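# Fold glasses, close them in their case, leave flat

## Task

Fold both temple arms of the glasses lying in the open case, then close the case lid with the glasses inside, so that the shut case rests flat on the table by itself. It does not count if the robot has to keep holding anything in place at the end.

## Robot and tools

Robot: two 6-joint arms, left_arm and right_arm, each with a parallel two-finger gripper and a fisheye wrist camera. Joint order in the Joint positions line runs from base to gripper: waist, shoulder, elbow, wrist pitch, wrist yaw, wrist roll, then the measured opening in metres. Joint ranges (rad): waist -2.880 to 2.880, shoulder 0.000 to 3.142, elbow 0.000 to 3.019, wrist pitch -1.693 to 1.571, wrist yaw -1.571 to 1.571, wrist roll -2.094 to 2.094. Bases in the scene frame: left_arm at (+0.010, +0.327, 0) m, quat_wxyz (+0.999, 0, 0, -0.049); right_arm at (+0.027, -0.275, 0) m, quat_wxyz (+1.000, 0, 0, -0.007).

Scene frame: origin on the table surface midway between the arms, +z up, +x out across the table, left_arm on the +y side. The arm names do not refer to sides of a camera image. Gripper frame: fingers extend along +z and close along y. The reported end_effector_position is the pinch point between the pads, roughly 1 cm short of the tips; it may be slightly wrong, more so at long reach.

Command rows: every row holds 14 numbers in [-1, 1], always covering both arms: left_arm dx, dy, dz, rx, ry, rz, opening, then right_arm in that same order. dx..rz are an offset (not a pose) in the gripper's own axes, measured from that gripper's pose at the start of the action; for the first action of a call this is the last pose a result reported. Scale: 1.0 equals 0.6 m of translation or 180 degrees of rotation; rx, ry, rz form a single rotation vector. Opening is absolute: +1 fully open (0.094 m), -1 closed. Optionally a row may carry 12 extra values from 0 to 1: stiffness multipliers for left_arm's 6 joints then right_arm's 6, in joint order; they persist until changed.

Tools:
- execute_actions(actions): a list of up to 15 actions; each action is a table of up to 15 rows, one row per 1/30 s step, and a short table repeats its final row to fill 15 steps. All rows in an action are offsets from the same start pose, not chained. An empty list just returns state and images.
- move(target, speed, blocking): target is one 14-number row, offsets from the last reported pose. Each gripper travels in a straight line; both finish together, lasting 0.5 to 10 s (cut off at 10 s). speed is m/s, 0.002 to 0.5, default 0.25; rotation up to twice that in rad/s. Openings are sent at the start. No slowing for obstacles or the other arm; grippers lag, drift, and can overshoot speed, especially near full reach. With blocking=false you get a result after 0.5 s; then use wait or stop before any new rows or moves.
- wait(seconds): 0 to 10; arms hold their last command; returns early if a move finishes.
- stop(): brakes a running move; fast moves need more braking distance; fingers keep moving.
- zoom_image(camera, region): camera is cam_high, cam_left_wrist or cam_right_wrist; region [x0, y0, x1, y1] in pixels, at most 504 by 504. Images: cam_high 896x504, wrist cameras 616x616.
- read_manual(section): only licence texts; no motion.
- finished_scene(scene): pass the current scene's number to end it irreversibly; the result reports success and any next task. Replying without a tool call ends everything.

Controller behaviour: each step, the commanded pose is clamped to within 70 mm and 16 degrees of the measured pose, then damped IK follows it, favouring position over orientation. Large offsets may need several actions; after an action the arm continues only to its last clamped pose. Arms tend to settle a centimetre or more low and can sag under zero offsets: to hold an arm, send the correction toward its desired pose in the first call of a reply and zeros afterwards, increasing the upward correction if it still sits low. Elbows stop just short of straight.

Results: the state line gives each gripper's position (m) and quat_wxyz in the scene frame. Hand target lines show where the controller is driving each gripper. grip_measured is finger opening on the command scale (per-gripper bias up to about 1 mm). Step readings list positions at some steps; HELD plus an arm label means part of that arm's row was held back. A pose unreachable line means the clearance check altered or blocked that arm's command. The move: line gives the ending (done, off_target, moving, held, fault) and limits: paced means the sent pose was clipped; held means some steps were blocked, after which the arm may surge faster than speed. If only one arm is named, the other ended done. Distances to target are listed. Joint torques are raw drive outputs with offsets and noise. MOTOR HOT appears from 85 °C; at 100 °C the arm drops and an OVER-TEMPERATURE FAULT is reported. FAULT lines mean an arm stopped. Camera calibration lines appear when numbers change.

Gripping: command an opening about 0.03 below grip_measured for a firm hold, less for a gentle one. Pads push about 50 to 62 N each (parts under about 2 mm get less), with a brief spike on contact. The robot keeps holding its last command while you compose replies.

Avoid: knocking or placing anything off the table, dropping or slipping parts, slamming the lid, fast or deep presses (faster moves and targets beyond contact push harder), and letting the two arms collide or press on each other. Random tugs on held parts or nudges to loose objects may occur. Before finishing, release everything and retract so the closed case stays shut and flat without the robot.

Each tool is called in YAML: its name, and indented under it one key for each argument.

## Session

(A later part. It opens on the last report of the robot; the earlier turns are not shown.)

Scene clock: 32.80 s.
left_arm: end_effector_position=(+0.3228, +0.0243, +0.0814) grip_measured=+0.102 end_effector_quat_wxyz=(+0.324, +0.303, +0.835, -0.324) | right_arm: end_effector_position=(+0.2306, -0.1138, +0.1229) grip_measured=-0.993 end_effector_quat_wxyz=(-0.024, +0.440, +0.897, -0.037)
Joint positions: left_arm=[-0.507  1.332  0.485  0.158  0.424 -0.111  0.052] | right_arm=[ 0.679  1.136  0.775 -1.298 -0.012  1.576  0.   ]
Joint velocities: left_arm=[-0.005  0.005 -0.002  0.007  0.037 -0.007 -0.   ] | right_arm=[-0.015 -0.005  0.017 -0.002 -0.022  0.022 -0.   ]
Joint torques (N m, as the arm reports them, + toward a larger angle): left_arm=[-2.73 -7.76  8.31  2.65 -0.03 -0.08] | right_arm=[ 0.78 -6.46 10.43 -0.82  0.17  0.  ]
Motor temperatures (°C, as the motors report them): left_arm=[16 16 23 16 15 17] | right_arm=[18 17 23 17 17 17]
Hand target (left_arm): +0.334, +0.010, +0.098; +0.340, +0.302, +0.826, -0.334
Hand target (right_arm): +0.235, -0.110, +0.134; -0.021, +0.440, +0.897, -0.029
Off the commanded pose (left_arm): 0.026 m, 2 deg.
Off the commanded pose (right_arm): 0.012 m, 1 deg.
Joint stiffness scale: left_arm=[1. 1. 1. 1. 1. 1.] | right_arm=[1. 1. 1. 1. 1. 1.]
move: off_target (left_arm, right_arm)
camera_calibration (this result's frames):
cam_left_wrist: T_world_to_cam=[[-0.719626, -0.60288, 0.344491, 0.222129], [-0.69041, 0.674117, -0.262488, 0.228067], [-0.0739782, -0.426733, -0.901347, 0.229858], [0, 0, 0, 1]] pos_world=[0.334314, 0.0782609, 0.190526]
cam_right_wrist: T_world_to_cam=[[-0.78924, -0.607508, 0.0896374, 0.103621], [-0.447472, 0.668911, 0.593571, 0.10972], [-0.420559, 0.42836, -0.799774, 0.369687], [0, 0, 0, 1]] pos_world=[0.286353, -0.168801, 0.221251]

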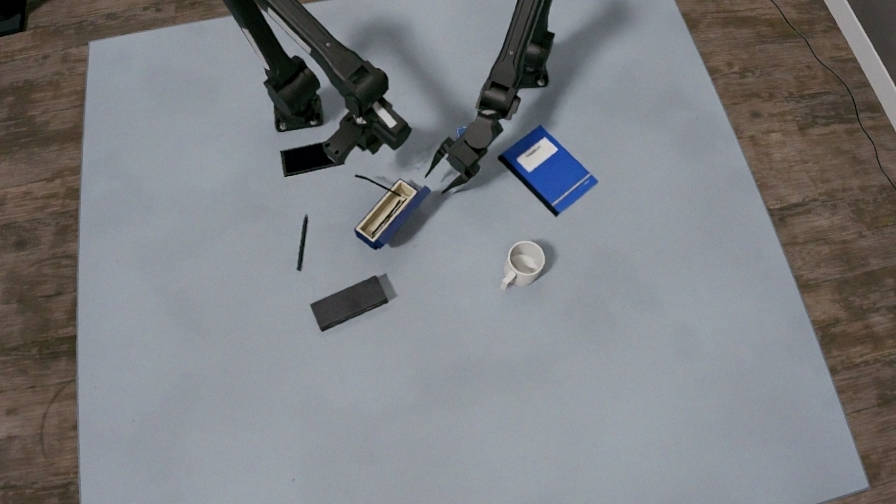

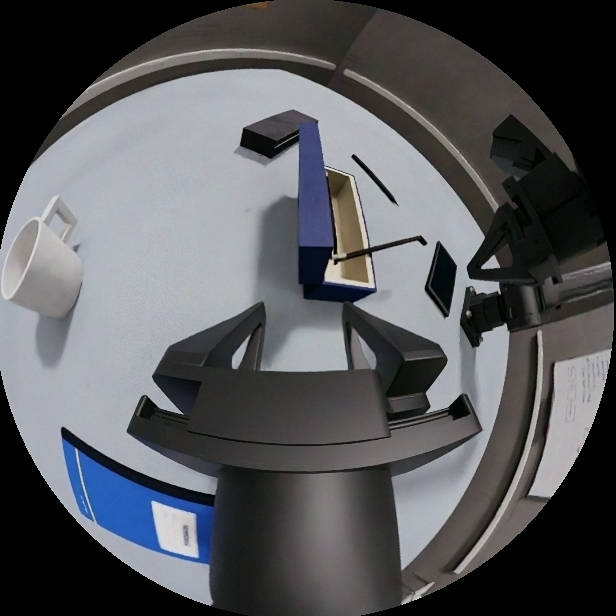

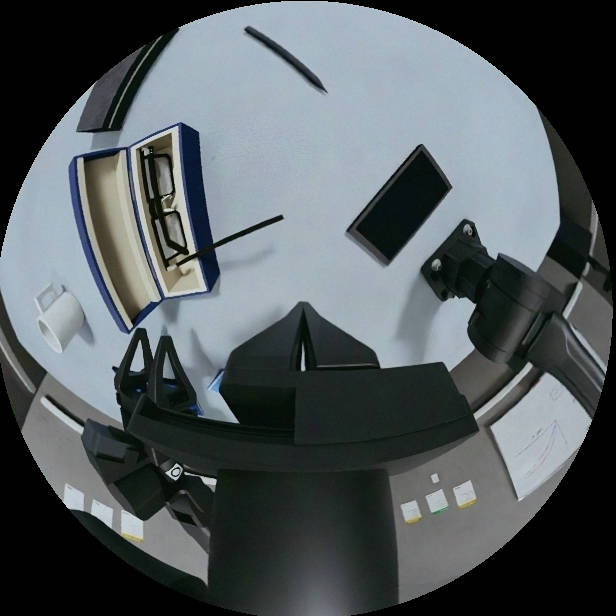

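move:
  target: [-0.065,-0.014,0.062,0,0,0,0.1,0,0,-0.02,0,0,0,-1]
  speed: 0.05

Scene clock: 35.00 s.
left_arm: end_effector_position=(+0.3445, -0.0054, +0.0832) grip_measured=+0.102 end_effector_quat_wxyz=(+0.322, +0.304, +0.838, -0.320) | right_arm: end_effector_position=(+0.2269, -0.1168, +0.1239) grip_measured=-0.993 end_effector_quat_wxyz=(-0.028, +0.439, +0.897, -0.045)
Joint positions: left_arm=[-0.546  1.417  0.58   0.148  0.388 -0.132  0.052] | right_arm=[ 0.679  1.134  0.775 -1.317 -0.012  1.576  0.   ]
Joint velocities: left_arm=[-0.015 -0.005  0.002 -0.002  0.037 -0.051 -0.001] | right_arm=[-0.015 -0.005  0.007  0.002  0.007  0.007  0.   ]
Joint torques (N m, as the arm reports them, + toward a larger angle): left_arm=[-2.86 -8.21  8.41  1.49 -0.07 -0.08] | right_arm=[ 0.63 -6.64 10.44 -0.9   0.16 -0.01]
Motor temperatures (°C, as the motors report them): left_arm=[16 16 23 17 15 17] | right_arm=[18 17 23 17 17 17]
Hand target (left_arm): +0.352, -0.019, +0.091; +0.324, +0.303, +0.835, -0.325
Hand target (right_arm): +0.231, -0.113, +0.135; -0.024, +0.440, +0.897, -0.037
Off the commanded pose (left_arm): 0.019 m, 1 deg.
Off the commanded pose (right_arm): 0.012 m, 1 deg.
Joint stiffness scale: left_arm=[1. 1. 1. 1. 1. 1.] | right_arm=[1. 1. 1. 1. 1. 1.]
move: off_target (left_arm, right_arm)
camera_calibration (this result's frames):
cam_left_wrist: T_world_to_cam=[[-0.718037, -0.607943, 0.338863, 0.219044], [-0.691979, 0.675848, -0.25376, 0.263369], [-0.0747482, -0.416695, -0.905968, 0.221015], [0, 0, 0, 1]] pos_world=[0.356048, 0.0472643, 0.192839]
cam_right_wrist: T_world_to_cam=[[-0.787913, -0.606468, 0.10672, 0.0965099], [-0.43946, 0.675192, 0.592444, 0.108467], [-0.431355, 0.419896, -0.798511, 0.371478], [0, 0, 0, 1]] pos_world=[0.283947, -0.170688, 0.222069]

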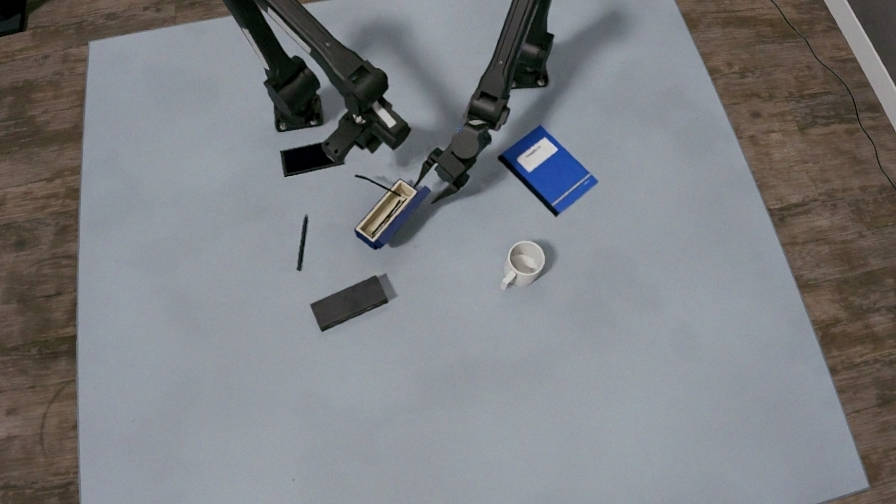

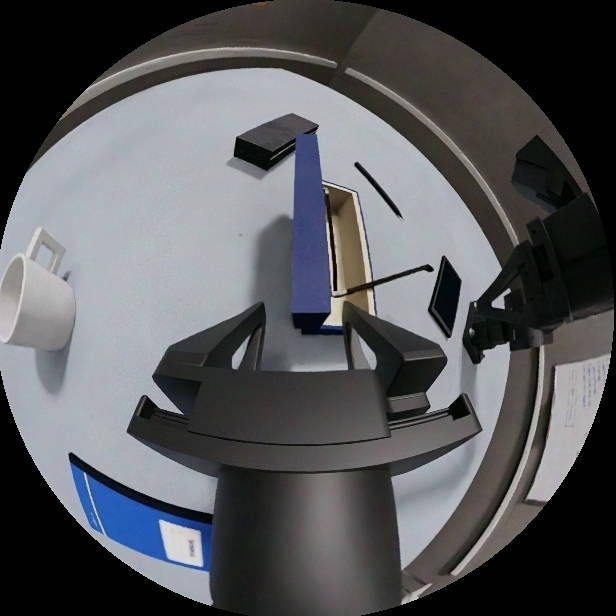

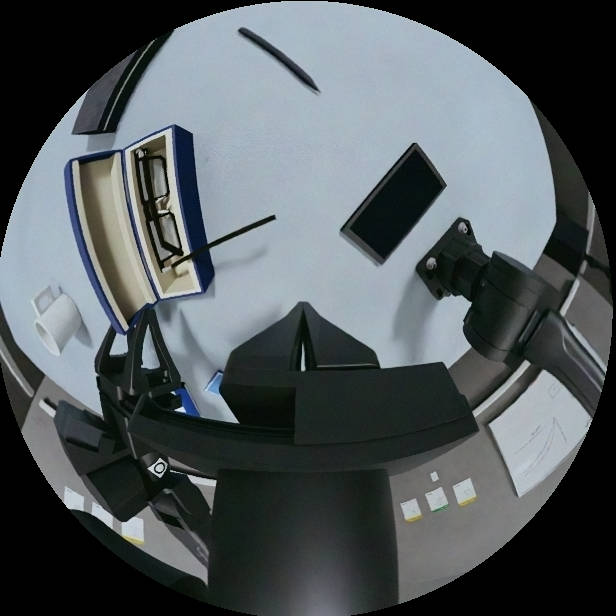

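move:
  target: [-0.035,-0.005,0.045,0,0,0,0.1,0,0,0,0,0,0,-1]
  speed: 0.04

Scene clock: 36.50 s.
left_arm: end_effector_position=(+0.3552, -0.0180, +0.0752) grip_measured=+0.102 end_effector_quat_wxyz=(+0.317, +0.305, +0.842, -0.314) | right_arm: end_effector_position=(+0.2269, -0.1168, +0.1239) grip_measured=-0.993 end_effector_quat_wxyz=(-0.028, +0.439, +0.897, -0.045)
Joint positions: left_arm=[-0.559  1.475  0.624  0.148  0.371 -0.135  0.052] | right_arm=[ 0.679  1.134  0.775 -1.317 -0.012  1.576  0.   ]
Joint velocities: left_arm=[-0.005  0.005  0.002  0.002  0.051  0.037 -0.002] | right_arm=[ 0.005 -0.015 -0.012  0.007  0.022  0.022  0.   ]
Joint torques (N m, as the arm reports them, + toward a larger angle): left_arm=[-3.02 -8.67  8.2   1.81 -0.07 -0.11] | right_arm=[ 0.62 -5.93  8.41 -0.1   0.17 -0.01]
Motor temperatures (°C, as the motors report them): left_arm=[16 16 23 17 15 17] | right_arm=[18 17 23 17 17 17]
Hand target (left_arm): +0.363, -0.033, +0.083; +0.322, +0.304, +0.838, -0.320
Hand target (right_arm): +0.227, -0.117, +0.124; -0.028, +0.439, +0.897, -0.045
Off the commanded pose (left_arm): 0.020 m, 1 deg.
Off the commanded pose (right_arm): 0.000 m, 0 deg.
Joint stiffness scale: left_arm=[1. 1. 1. 1. 1. 1.] | right_arm=[1. 1. 1. 1. 1. 1.]
move: off_target (left_arm)
camera_calibration (this result's frames):
cam_left_wrist: T_world_to_cam=[[-0.714877, -0.614463, 0.333746, 0.220983], [-0.694636, 0.67879, -0.238169, 0.277056], [-0.0801974, -0.402094, -0.91208, 0.21203], [0, 0, 0, 1]] pos_world=[0.367433, 0.0329787, 0.185622]
cam_right_wrist: T_world_to_cam=[[-0.787913, -0.606468, 0.10672, 0.0965099], [-0.43946, 0.675192, 0.592444, 0.108467], [-0.431355, 0.419896, -0.798511, 0.371478], [0, 0, 0, 1]] pos_world=[0.283947, -0.170688, 0.222069]

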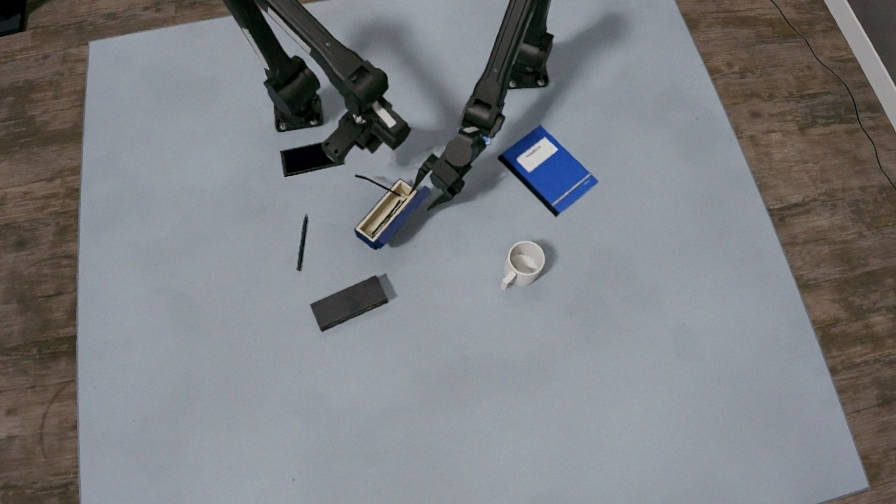

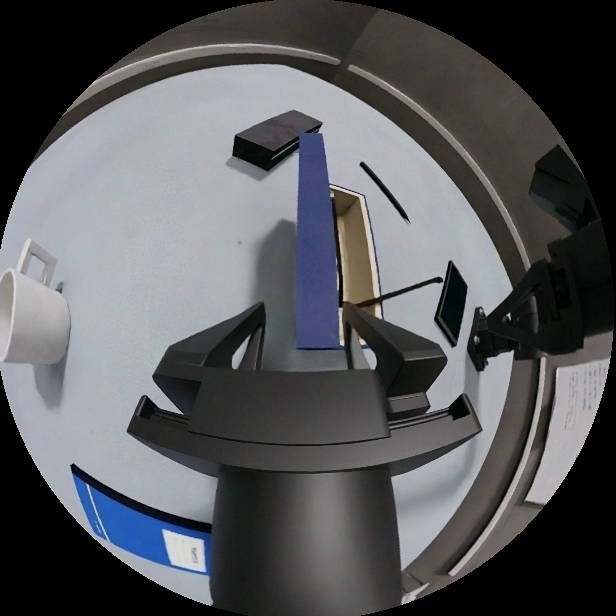

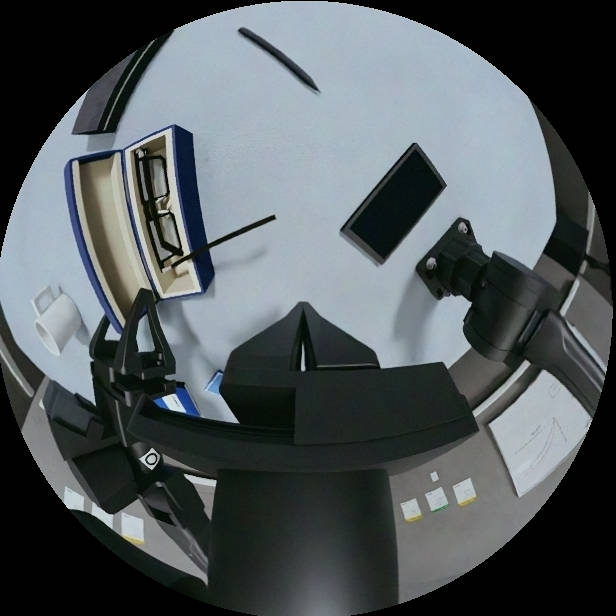

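move:
  target: [-0.01,-0.015,0,0,0,0,-0.3,0,0,0,0,0,0,-1]
  speed: 0.03

move:
  target: [0,0,0,0,0,0,-0.62,0,0,0,0,0,0,-1]
  speed: 0.03

Scene clock: 37.63 s.
left_arm: end_effector_position=(+0.3530, -0.0179, +0.0725) grip_measured=-0.298 end_effector_quat_wxyz=(+0.313, +0.305, +0.845, -0.308) | right_arm: end_effector_position=(+0.2269, -0.1168, +0.1239) grip_measured=-0.993 end_effector_quat_wxyz=(-0.028, +0.439, +0.897, -0.045)
Joint positions: left_arm=[-0.565  1.475  0.624  0.136  0.36  -0.135  0.033] | right_arm=[ 0.679  1.134  0.775 -1.317 -0.012  1.576  0.   ]
Joint velocities: left_arm=[-0.005 -0.005 -0.007  0.002  0.037 -0.022  0.   ] | right_arm=[-0.005 -0.005 -0.007 -0.002  0.037  0.007  0.001]
Joint torques (N m, as the arm reports them, + toward a larger angle): left_arm=[ -3.09 -11.3    6.33   1.55  -0.1   -0.08] | right_arm=[ 0.55 -5.74  8.44 -0.11  0.19 -0.02]
Motor temperatures (°C, as the motors report them): left_arm=[16 16 23 17 15 17] | right_arm=[18 17 23 17 17 17]
Hand target (left_arm): +0.352, -0.026, +0.082; +0.317, +0.305, +0.842, -0.314
Hand target (right_arm): +0.227, -0.117, +0.124; -0.028, +0.439, +0.897, -0.045
Off the commanded pose (left_arm): 0.012 m, 1 deg.
Off the commanded pose (right_arm): 0.000 m, 0 deg.
Joint stiffness scale: left_arm=[1. 1. 1. 1. 1. 1.] | right_arm=[1. 1. 1. 1. 1. 1.]
move: off_target (left_arm)
camera_calibration (this result's frames):
cam_left_wrist: T_world_to_cam=[[-0.711599, -0.620587, 0.329392, 0.219386], [-0.69753, 0.680166, -0.225444, 0.275024], [-0.0841338, -0.390187, -0.916884, 0.211426], [0, 0, 0, 1]] pos_world=[0.36574, 0.0315815, 0.183592]
cam_right_wrist: T_world_to_cam=[[-0.787913, -0.606468, 0.10672, 0.0965099], [-0.43946, 0.675192, 0.592444, 0.108467], [-0.431355, 0.419896, -0.798511, 0.371478], [0, 0, 0, 1]] pos_world=[0.283947, -0.170688, 0.222069]

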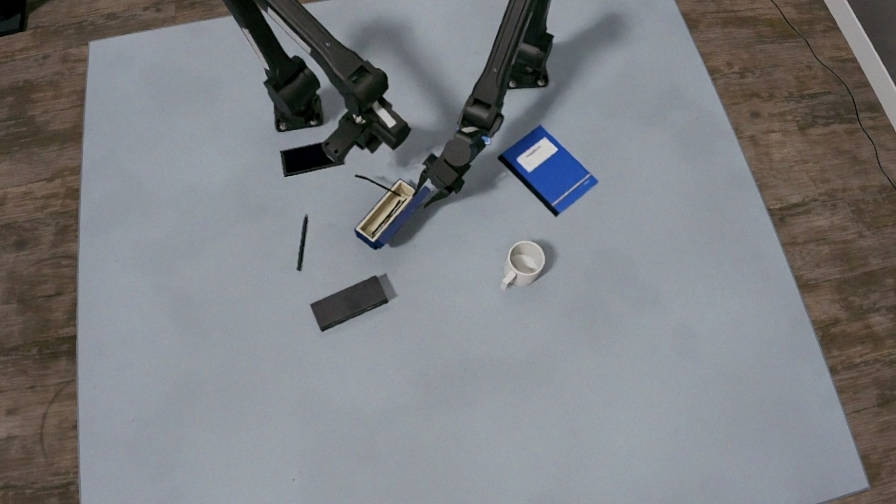

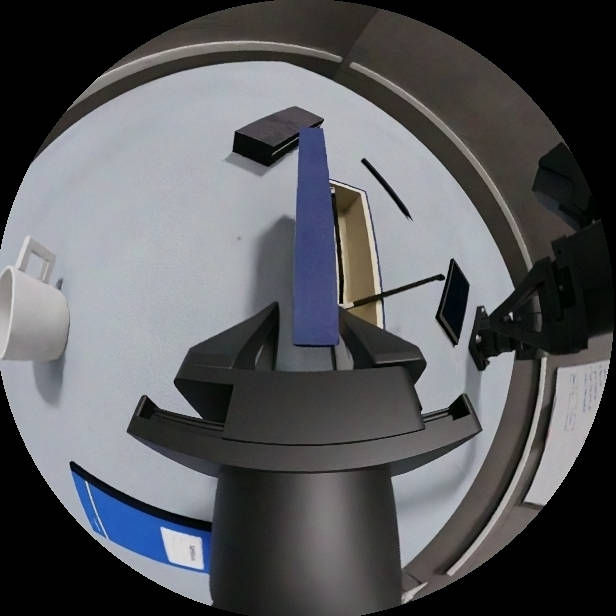

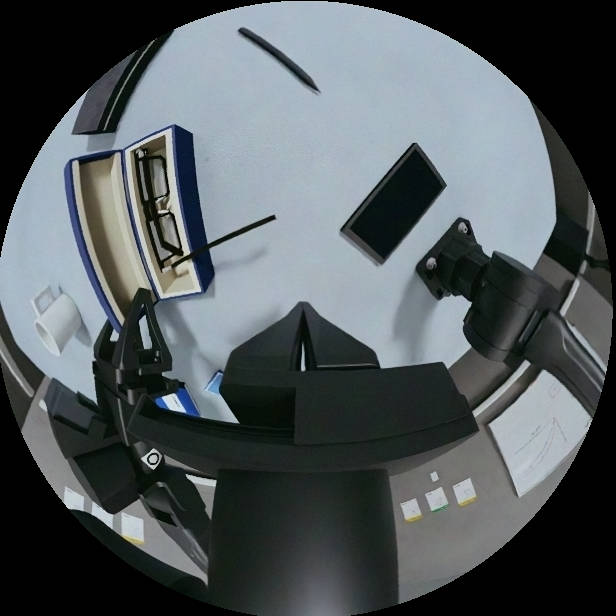

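Scene clock: 38.13 s.
left_arm: end_effector_position=(+0.3531, -0.0179, +0.0725) grip_measured=-0.609 end_effector_quat_wxyz=(+0.313, +0.305, +0.845, -0.308) | right_arm: end_effector_position=(+0.2269, -0.1168, +0.1239) grip_measured=-0.993 end_effector_quat_wxyz=(-0.028, +0.439, +0.897, -0.045)
Joint positions: left_arm=[-0.565  1.475  0.624  0.136  0.359 -0.135  0.018] | right_arm=[ 0.679  1.134  0.775 -1.317 -0.012  1.576  0.   ]
Joint velocities: left_arm=[ 0.005  0.005  0.012  0.007  0.022 -0.022  0.   ] | right_arm=[ 0.005  0.015 -0.007 -0.017 -0.022 -0.037 -0.001]
Joint torques (N m, as the arm reports them, + toward a larger angle): left_arm=[ -1.68 -10.29   5.49   1.82   0.09   0.1 ] | right_arm=[ 0.78 -5.76  8.43 -0.13  0.16  0.  ]
Motor temperatures (°C, as the motors report them): left_arm=[16 16 23 17 15 17] | right_arm=[18 17 23 17 17 17]
Hand target (left_arm): +0.353, -0.018, +0.073; +0.313, +0.305, +0.845, -0.308
Hand target (right_arm): +0.227, -0.117, +0.124; -0.028, +0.439, +0.897, -0.045
Off the commanded pose (left_arm): 0.000 m, 0 deg.
Off the commanded pose (right_arm): 0.000 m, 0 deg.
Joint stiffness scale: left_arm=[1. 1. 1. 1. 1. 1.] | right_arm=[1. 1. 1. 1. 1. 1.]
move: done
camera_calibration (this result's frames):
cam_left_wrist: T_world_to_cam=[[-0.711471, -0.620857, 0.32916, 0.219418], [-0.697691, 0.68001, -0.225417, 0.275083], [-0.0838803, -0.39003, -0.916974, 0.211351], [0, 0, 0, 1]] pos_world=[0.36576, 0.031601, 0.183588]
cam_right_wrist: T_world_to_cam=[[-0.787913, -0.606468, 0.10672, 0.0965099], [-0.43946, 0.675192, 0.592444, 0.108467], [-0.431355, 0.419896, -0.798511, 0.371478], [0, 0, 0, 1]] pos_world=[0.283947, -0.170688, 0.222069]

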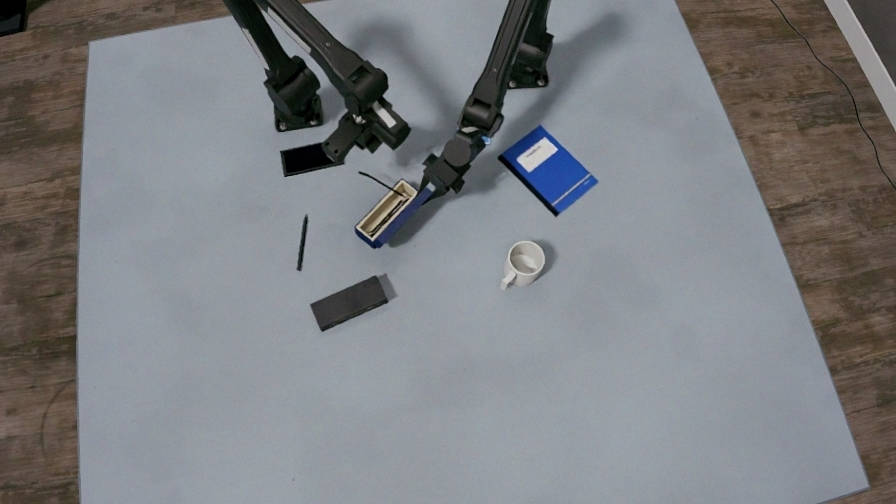

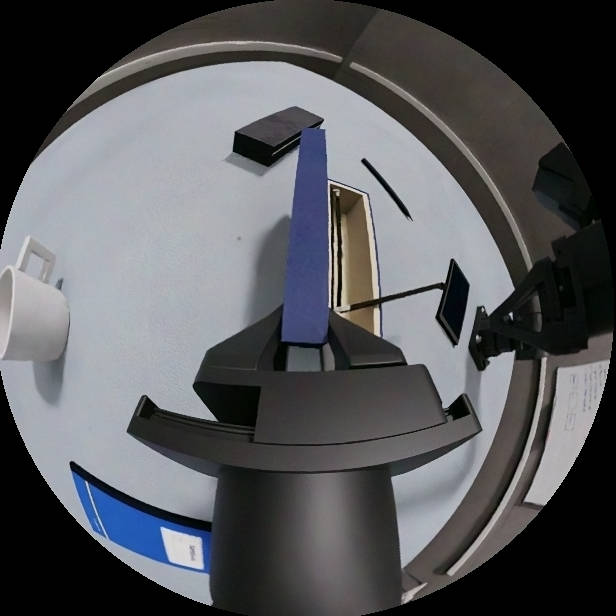

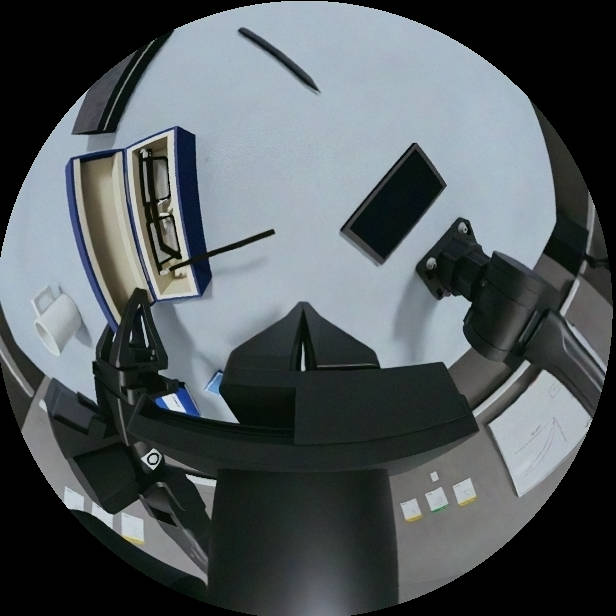

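move:
  target: [0,0,0,0,0,0,-0.65,0.01,0.105,0.1,-0.034,-0.003,0,-1]
  speed: 0.1

Scene clock: 40.47 s.
left_arm: end_effector_position=(+0.3529, -0.0176, +0.0722) grip_measured=-0.630 end_effector_quat_wxyz=(+0.313, +0.305, +0.845, -0.308) | right_arm: end_effector_position=(+0.2698, -0.0801, +0.0631) grip_measured=-0.993 end_effector_quat_wxyz=(-0.002, +0.440, +0.898, +0.004)
Joint positions: left_arm=[-0.565  1.475  0.623  0.136  0.359 -0.135  0.017] | right_arm=[ 0.689  1.305  0.739 -1.    -0.007  1.586  0.   ]
Joint velocities: left_arm=[-0.015 -0.015 -0.007  0.002  0.022 -0.051 -0.001] | right_arm=[ 0.015 -0.005 -0.012 -0.022  0.051  0.007 -0.001]
Joint torques (N m, as the arm reports them, + toward a larger angle): left_arm=[ -1.5  -10.3    5.55   1.86   0.13   0.1 ] | right_arm=[ 1.83 -7.22  6.75  0.86  0.32  0.11]
Motor temperatures (°C, as the motors report them): left_arm=[16 16 23 17 15 17] | right_arm=[18 17 23 17 17 17]
Hand target (left_arm): +0.353, -0.018, +0.073; +0.313, +0.305, +0.845, -0.308
Hand target (right_arm): +0.267, -0.078, +0.057; -0.001, +0.439, +0.898, +0.001
Off the commanded pose (left_arm): 0.000 m, 0 deg.
Off the commanded pose (right_arm): 0.007 m, 0 deg.
Joint stiffness scale: left_arm=[1. 1. 1. 1. 1. 1.] | right_arm=[1. 1. 1. 1. 1. 1.]
move: done
camera_calibration (this result's frames):
cam_left_wrist: T_world_to_cam=[[-0.711145, -0.621281, 0.329065, 0.219414], [-0.697988, 0.679959, -0.224652, 0.274738], [-0.0841787, -0.389443, -0.917196, 0.211246], [0, 0, 0, 1]] pos_world=[0.365582, 0.0317755, 0.183273]
cam_right_wrist: T_world_to_cam=[[-0.792178, -0.610285, -0.00252336, 0.166777], [-0.492598, 0.636963, 0.592981, 0.149816], [-0.36028, 0.470989, -0.805213, 0.311331], [0, 0, 0, 1]] pos_world=[0.318083, -0.14028, 0.16227]

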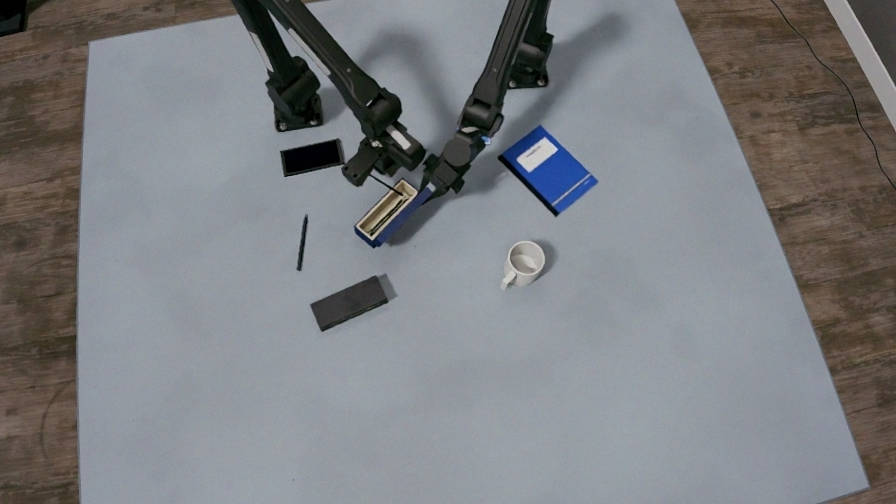

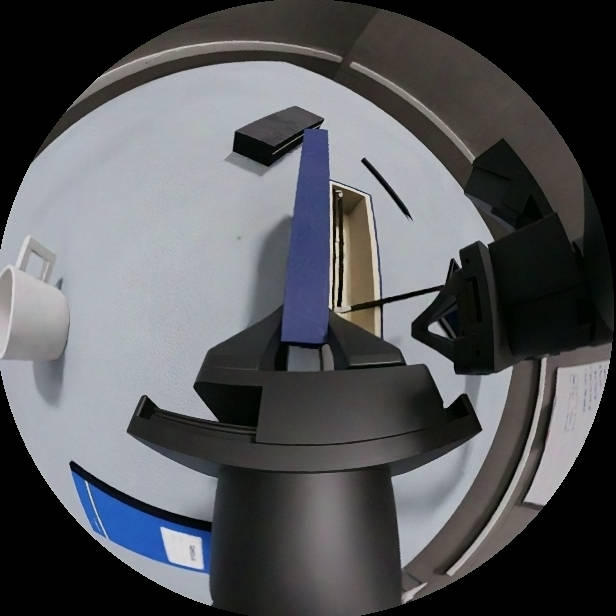

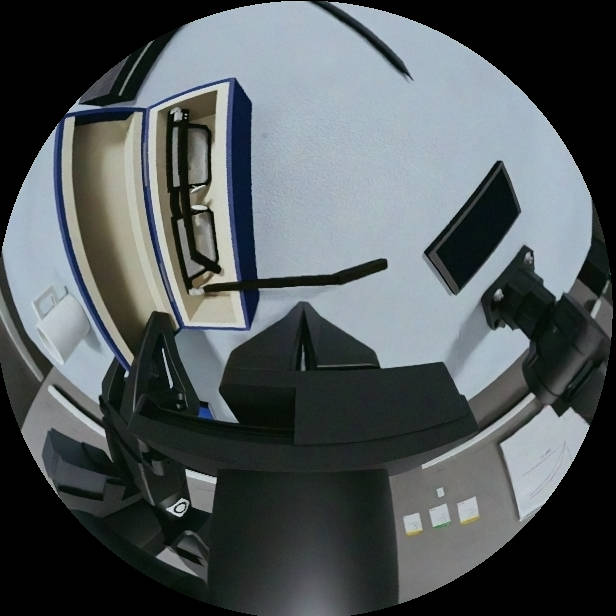

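move:
  target: [0,0,0,0,0,0,-0.68,-0.13,0,0.005,0,0,0,-1]
  speed: 0.04

Scene clock: 43.00 s.
left_arm: end_effector_position=(+0.3529, -0.0176, +0.0722) grip_measured=-0.630 end_effector_quat_wxyz=(+0.313, +0.305, +0.845, -0.308) | right_arm: end_effector_position=(+0.3083, -0.1429, +0.0601) grip_measured=-0.993 end_effector_quat_wxyz=(-0.004, +0.441, +0.897, -0.000)
Joint positions: left_arm=[-0.565  1.475  0.623  0.136  0.359 -0.135  0.017] | right_arm=[ 0.453  1.315  0.739 -1.    -0.006  1.352  0.   ]
Joint velocities: left_arm=[-0.015 -0.005 -0.022 -0.022  0.037  0.007 -0.001] | right_arm=[-0.005 -0.005 -0.012 -0.002 -0.022  0.022 -0.001]
Joint torques (N m, as the arm reports them, + toward a larger angle): left_arm=[ -1.58 -10.44   5.55   1.8    0.09   0.1 ] | right_arm=[-0.02 -6.64  9.05  0.68  0.33 -0.15]
Motor temperatures (°C, as the motors report them): left_arm=[16 16 23 17 15 17] | right_arm=[18 17 23 17 17 17]
Hand target (left_arm): +0.353, -0.018, +0.072; +0.313, +0.305, +0.845, -0.308
Hand target (right_arm): +0.319, -0.143, +0.061; +0.002, +0.440, +0.898, +0.003
Off the commanded pose (left_arm): 0.000 m, 0 deg.
Off the commanded pose (right_arm): 0.009 m, 1 deg.
Joint stiffness scale: left_arm=[1. 1. 1. 1. 1. 1.] | right_arm=[1. 1. 1. 1. 1. 1.]
move: done
camera_calibration (this result's frames):
cam_left_wrist: T_world_to_cam=[[-0.711145, -0.621281, 0.329065, 0.219414], [-0.697988, 0.679959, -0.224652, 0.274738], [-0.0841787, -0.389443, -0.917196, 0.211246], [0, 0, 0, 1]] pos_world=[0.365582, 0.0317755, 0.183273]
cam_right_wrist: T_world_to_cam=[[-0.794257, -0.607549, 0.00628649, 0.159408], [-0.486448, 0.642071, 0.592548, 0.209413], [-0.364038, 0.467577, -0.805511, 0.353071], [0, 0, 0, 1]] pos_world=[0.357011, -0.202697, 0.159313]

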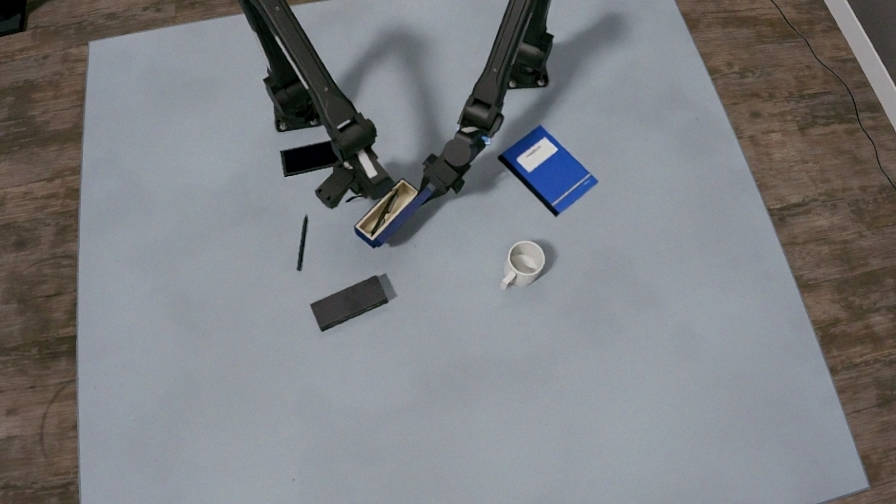

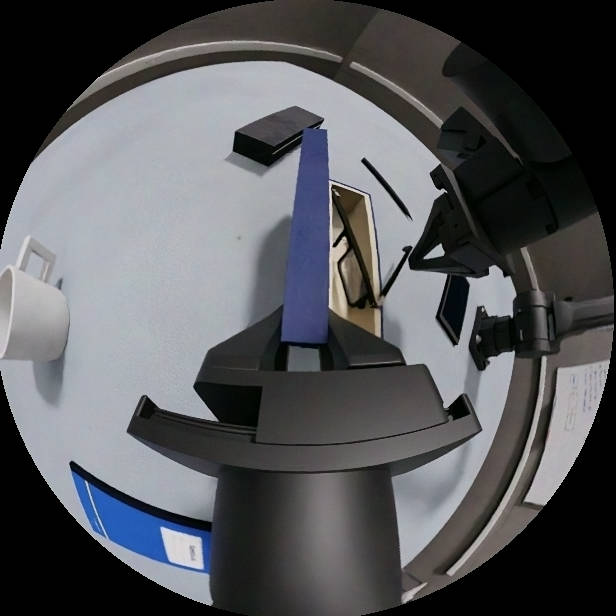

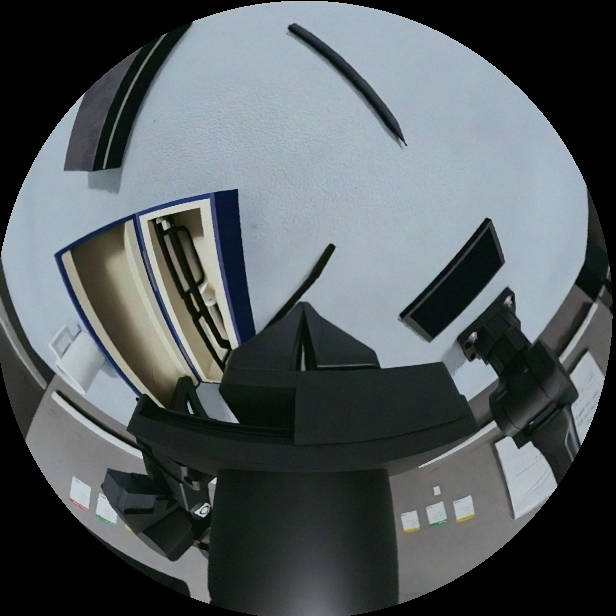

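zoom_image:
  camera: "cam_left_wrist"
  region: [300, 160, 480, 350]

zoom_image:
  camera: "cam_high"
  region: [320, 150, 450, 260]

Region (300, 160, 480, 350) of cam_left_wrist's 616x616 image, scaled by 2.653, with more detail than that image has; it fills the left 477 columns of this view, and the rest is white.

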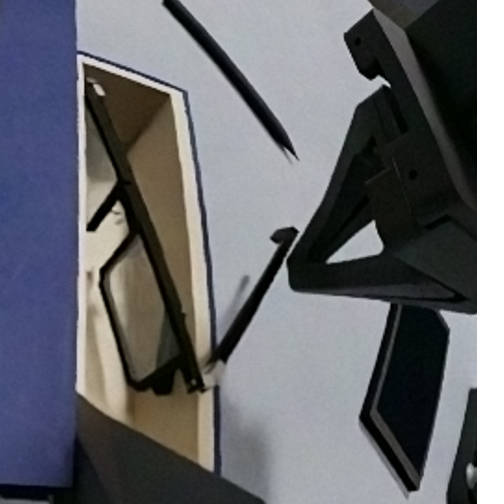

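Region (320, 150, 450, 260) of cam_high's 896x504 image, scaled by 3.877, with more detail than that image has; it fills the top 426 rows of this view, and the rest is white.

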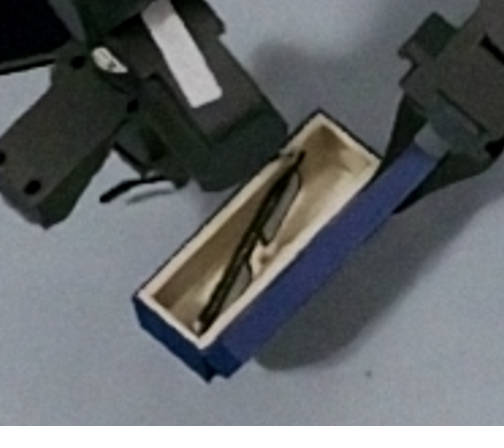

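move:
  target: [0,0,0,0,0,0,-0.68,0.02,0.065,-0.005,0,0,0,-1]
  speed: 0.03

zoom_image:
  camera: "cam_left_wrist"
  region: [300, 160, 480, 350]

Scene clock: 45.53 s.
left_arm: end_effector_position=(+0.3529, -0.0176, +0.0722) grip_measured=-0.630 end_effector_quat_wxyz=(+0.313, +0.305, +0.845, -0.308) | right_arm: end_effector_position=(+0.3164, -0.1223, +0.0536) grip_measured=-0.993 end_effector_quat_wxyz=(-0.011, +0.441, +0.897, -0.010)
Joint positions: left_arm=[-0.565  1.475  0.623  0.136  0.359 -0.135  0.017] | right_arm=[ 0.499  1.388  0.787 -1.    -0.006  1.399  0.   ]
Joint velocities: left_arm=[-0.015 -0.015 -0.002 -0.027 -0.037 -0.037 -0.001] | right_arm=[-0.015 -0.005  0.022  0.007  0.051  0.051 -0.001]
Joint torques (N m, as the arm reports them, + toward a larger angle): left_arm=[ -1.72 -10.36   5.45   1.82   0.11   0.11] | right_arm=[ 2.   -7.53 11.01 -0.14  0.08  0.09]
Motor temperatures (°C, as the motors report them): left_arm=[16 16 22 17 15 17] | right_arm=[18 17 23 17 17 17]
Hand target (left_arm): +0.353, -0.018, +0.072; +0.313, +0.305, +0.845, -0.308
Hand target (right_arm): +0.331, -0.109, +0.062; -0.005, +0.441, +0.897, +0.000
Off the commanded pose (left_arm): 0.000 m, 0 deg.
Off the commanded pose (right_arm): 0.022 m, 1 deg.
Joint stiffness scale: left_arm=[1. 1. 1. 1. 1. 1.] | right_arm=[1. 1. 1. 1. 1. 1.]
move: off_target (right_arm)
camera_calibration (this result's frames):
cam_left_wrist: T_world_to_cam=[[-0.711145, -0.621281, 0.329065, 0.219414], [-0.697988, 0.679959, -0.224652, 0.274738], [-0.0841787, -0.389443, -0.917196, 0.211246], [0, 0, 0, 1]] pos_world=[0.365582, 0.0317755, 0.183273]
cam_right_wrist: T_world_to_cam=[[-0.793621, -0.607639, 0.0306622, 0.17695], [-0.473796, 0.648858, 0.5954, 0.200645], [-0.381683, 0.457994, -0.802844, 0.345428], [0, 0, 0, 1]] pos_world=[0.36734, -0.180872, 0.152435]

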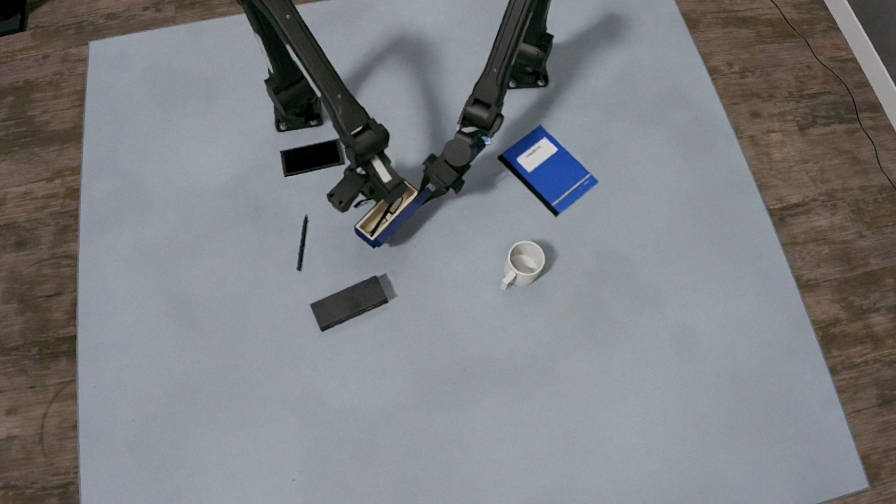

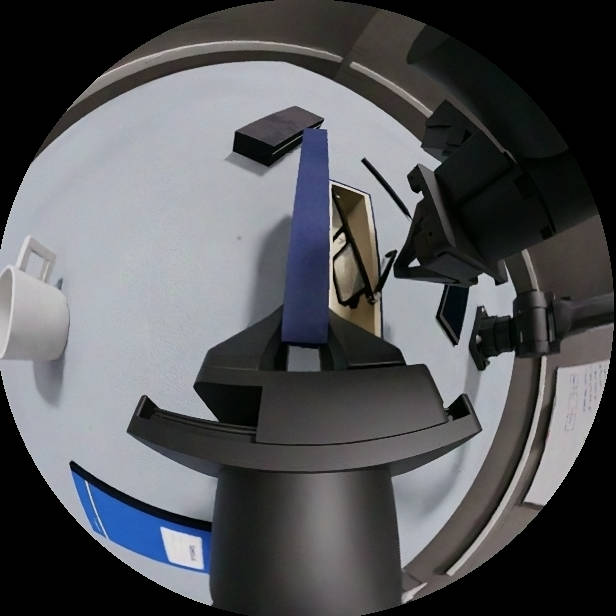

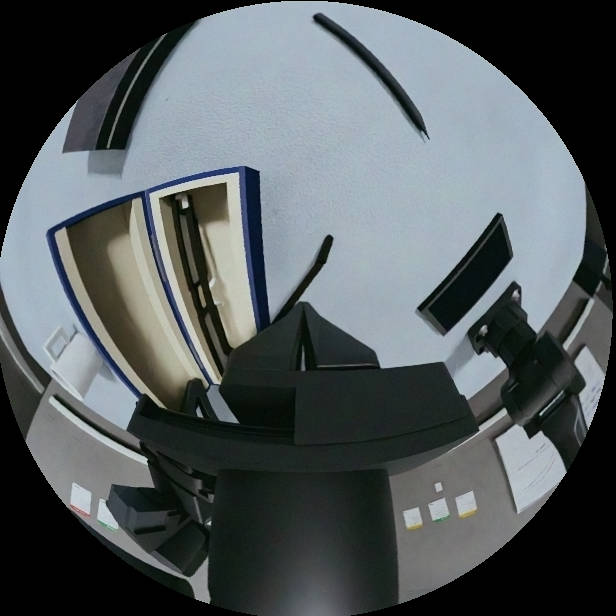

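Region (300, 160, 480, 350) of cam_left_wrist's 616x616 image, scaled by 2.653, with more detail than that image has; it fills the left 477 columns of this view, and the rest is white.

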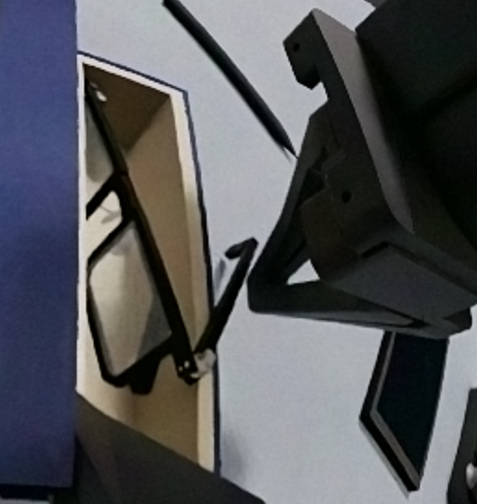

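move:
  target: [0,0,0,0,0,0,-0.68,0,-0.02,-0.1,0.01,0,0,-1]
  speed: 0.08

zoom_image:
  camera: "cam_left_wrist"
  region: [300, 160, 480, 350]

Scene clock: 47.73 s.
left_arm: end_effector_position=(+0.3529, -0.0176, +0.0722) grip_measured=-0.630 end_effector_quat_wxyz=(+0.313, +0.305, +0.845, -0.308) | right_arm: end_effector_position=(+0.2967, -0.1329, +0.0999) grip_measured=-0.993 end_effector_quat_wxyz=(-0.027, +0.441, +0.896, -0.034)
Joint positions: left_arm=[-0.565  1.475  0.623  0.136  0.359 -0.135  0.017] | right_arm=[ 0.499  1.293  0.836 -1.201 -0.005  1.4    0.   ]
Joint velocities: left_arm=[-0.005 -0.005 -0.017  0.012 -0.022 -0.007 -0.   ] | right_arm=[-0.015 -0.005 -0.022  0.007  0.007  0.007  0.001]
Joint torques (N m, as the arm reports them, + toward a larger angle): left_arm=[ -1.6  -10.19   5.49   1.83   0.09   0.11] | right_arm=[ 0.49 -8.74 11.33 -1.07  0.32 -0.02]
Motor temperatures (°C, as the motors report them): left_arm=[16 16 22 17 15 17] | right_arm=[18 17 23 17 17 17]
Hand target (left_arm): +0.353, -0.018, +0.072; +0.313, +0.305, +0.845, -0.308
Hand target (right_arm): +0.308, -0.128, +0.114; -0.018, +0.441, +0.897, -0.024
Off the commanded pose (left_arm): 0.000 m, 0 deg.
Off the commanded pose (right_arm): 0.019 m, 2 deg.
Joint stiffness scale: left_arm=[1. 1. 1. 1. 1. 1.] | right_arm=[1. 1. 1. 1. 1. 1.]
move: off_target (right_arm)
camera_calibration (this result's frames):
cam_left_wrist: T_world_to_cam=[[-0.711145, -0.621281, 0.329065, 0.219414], [-0.697988, 0.679959, -0.224652, 0.274738], [-0.0841787, -0.389443, -0.917196, 0.211246], [0, 0, 0, 1]] pos_world=[0.365582, 0.0317755, 0.183273]
cam_right_wrist: T_world_to_cam=[[-0.791584, -0.604862, 0.0868133, 0.147534], [-0.443117, 0.666029, 0.600044, 0.163331], [-0.420764, 0.436517, -0.795243, 0.387918], [0, 0, 0, 1]] pos_world=[0.352383, -0.188878, 0.197675]

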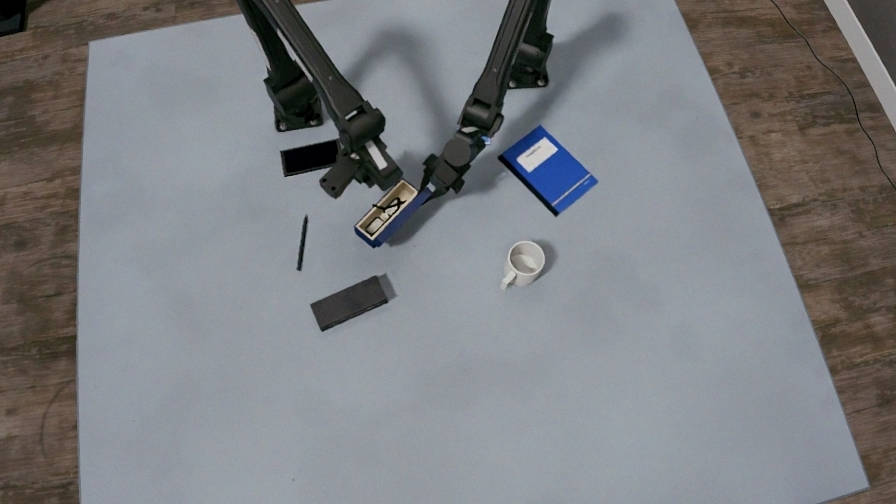

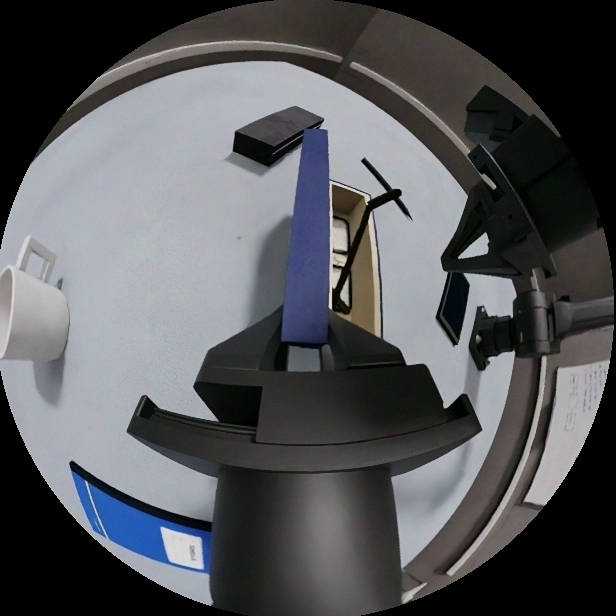

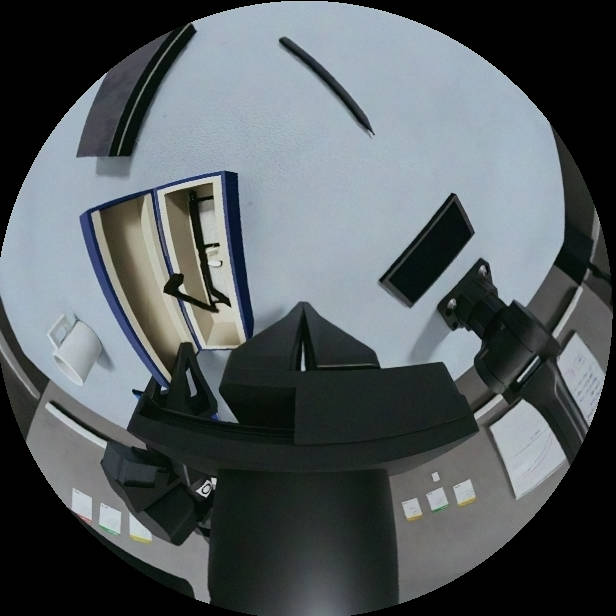

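Region (300, 160, 480, 350) of cam_left_wrist's 616x616 image, scaled by 2.653, with more detail than that image has; it fills the left 477 columns of this view, and the rest is white.

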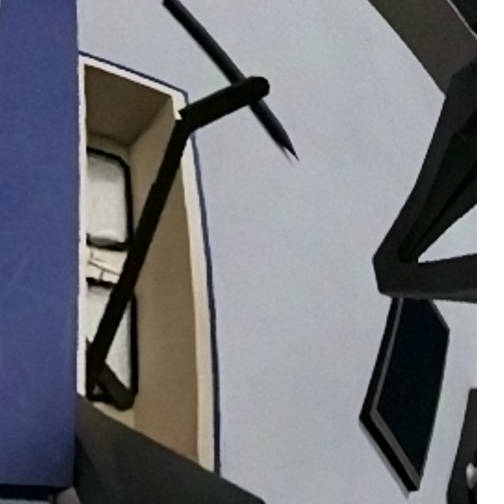

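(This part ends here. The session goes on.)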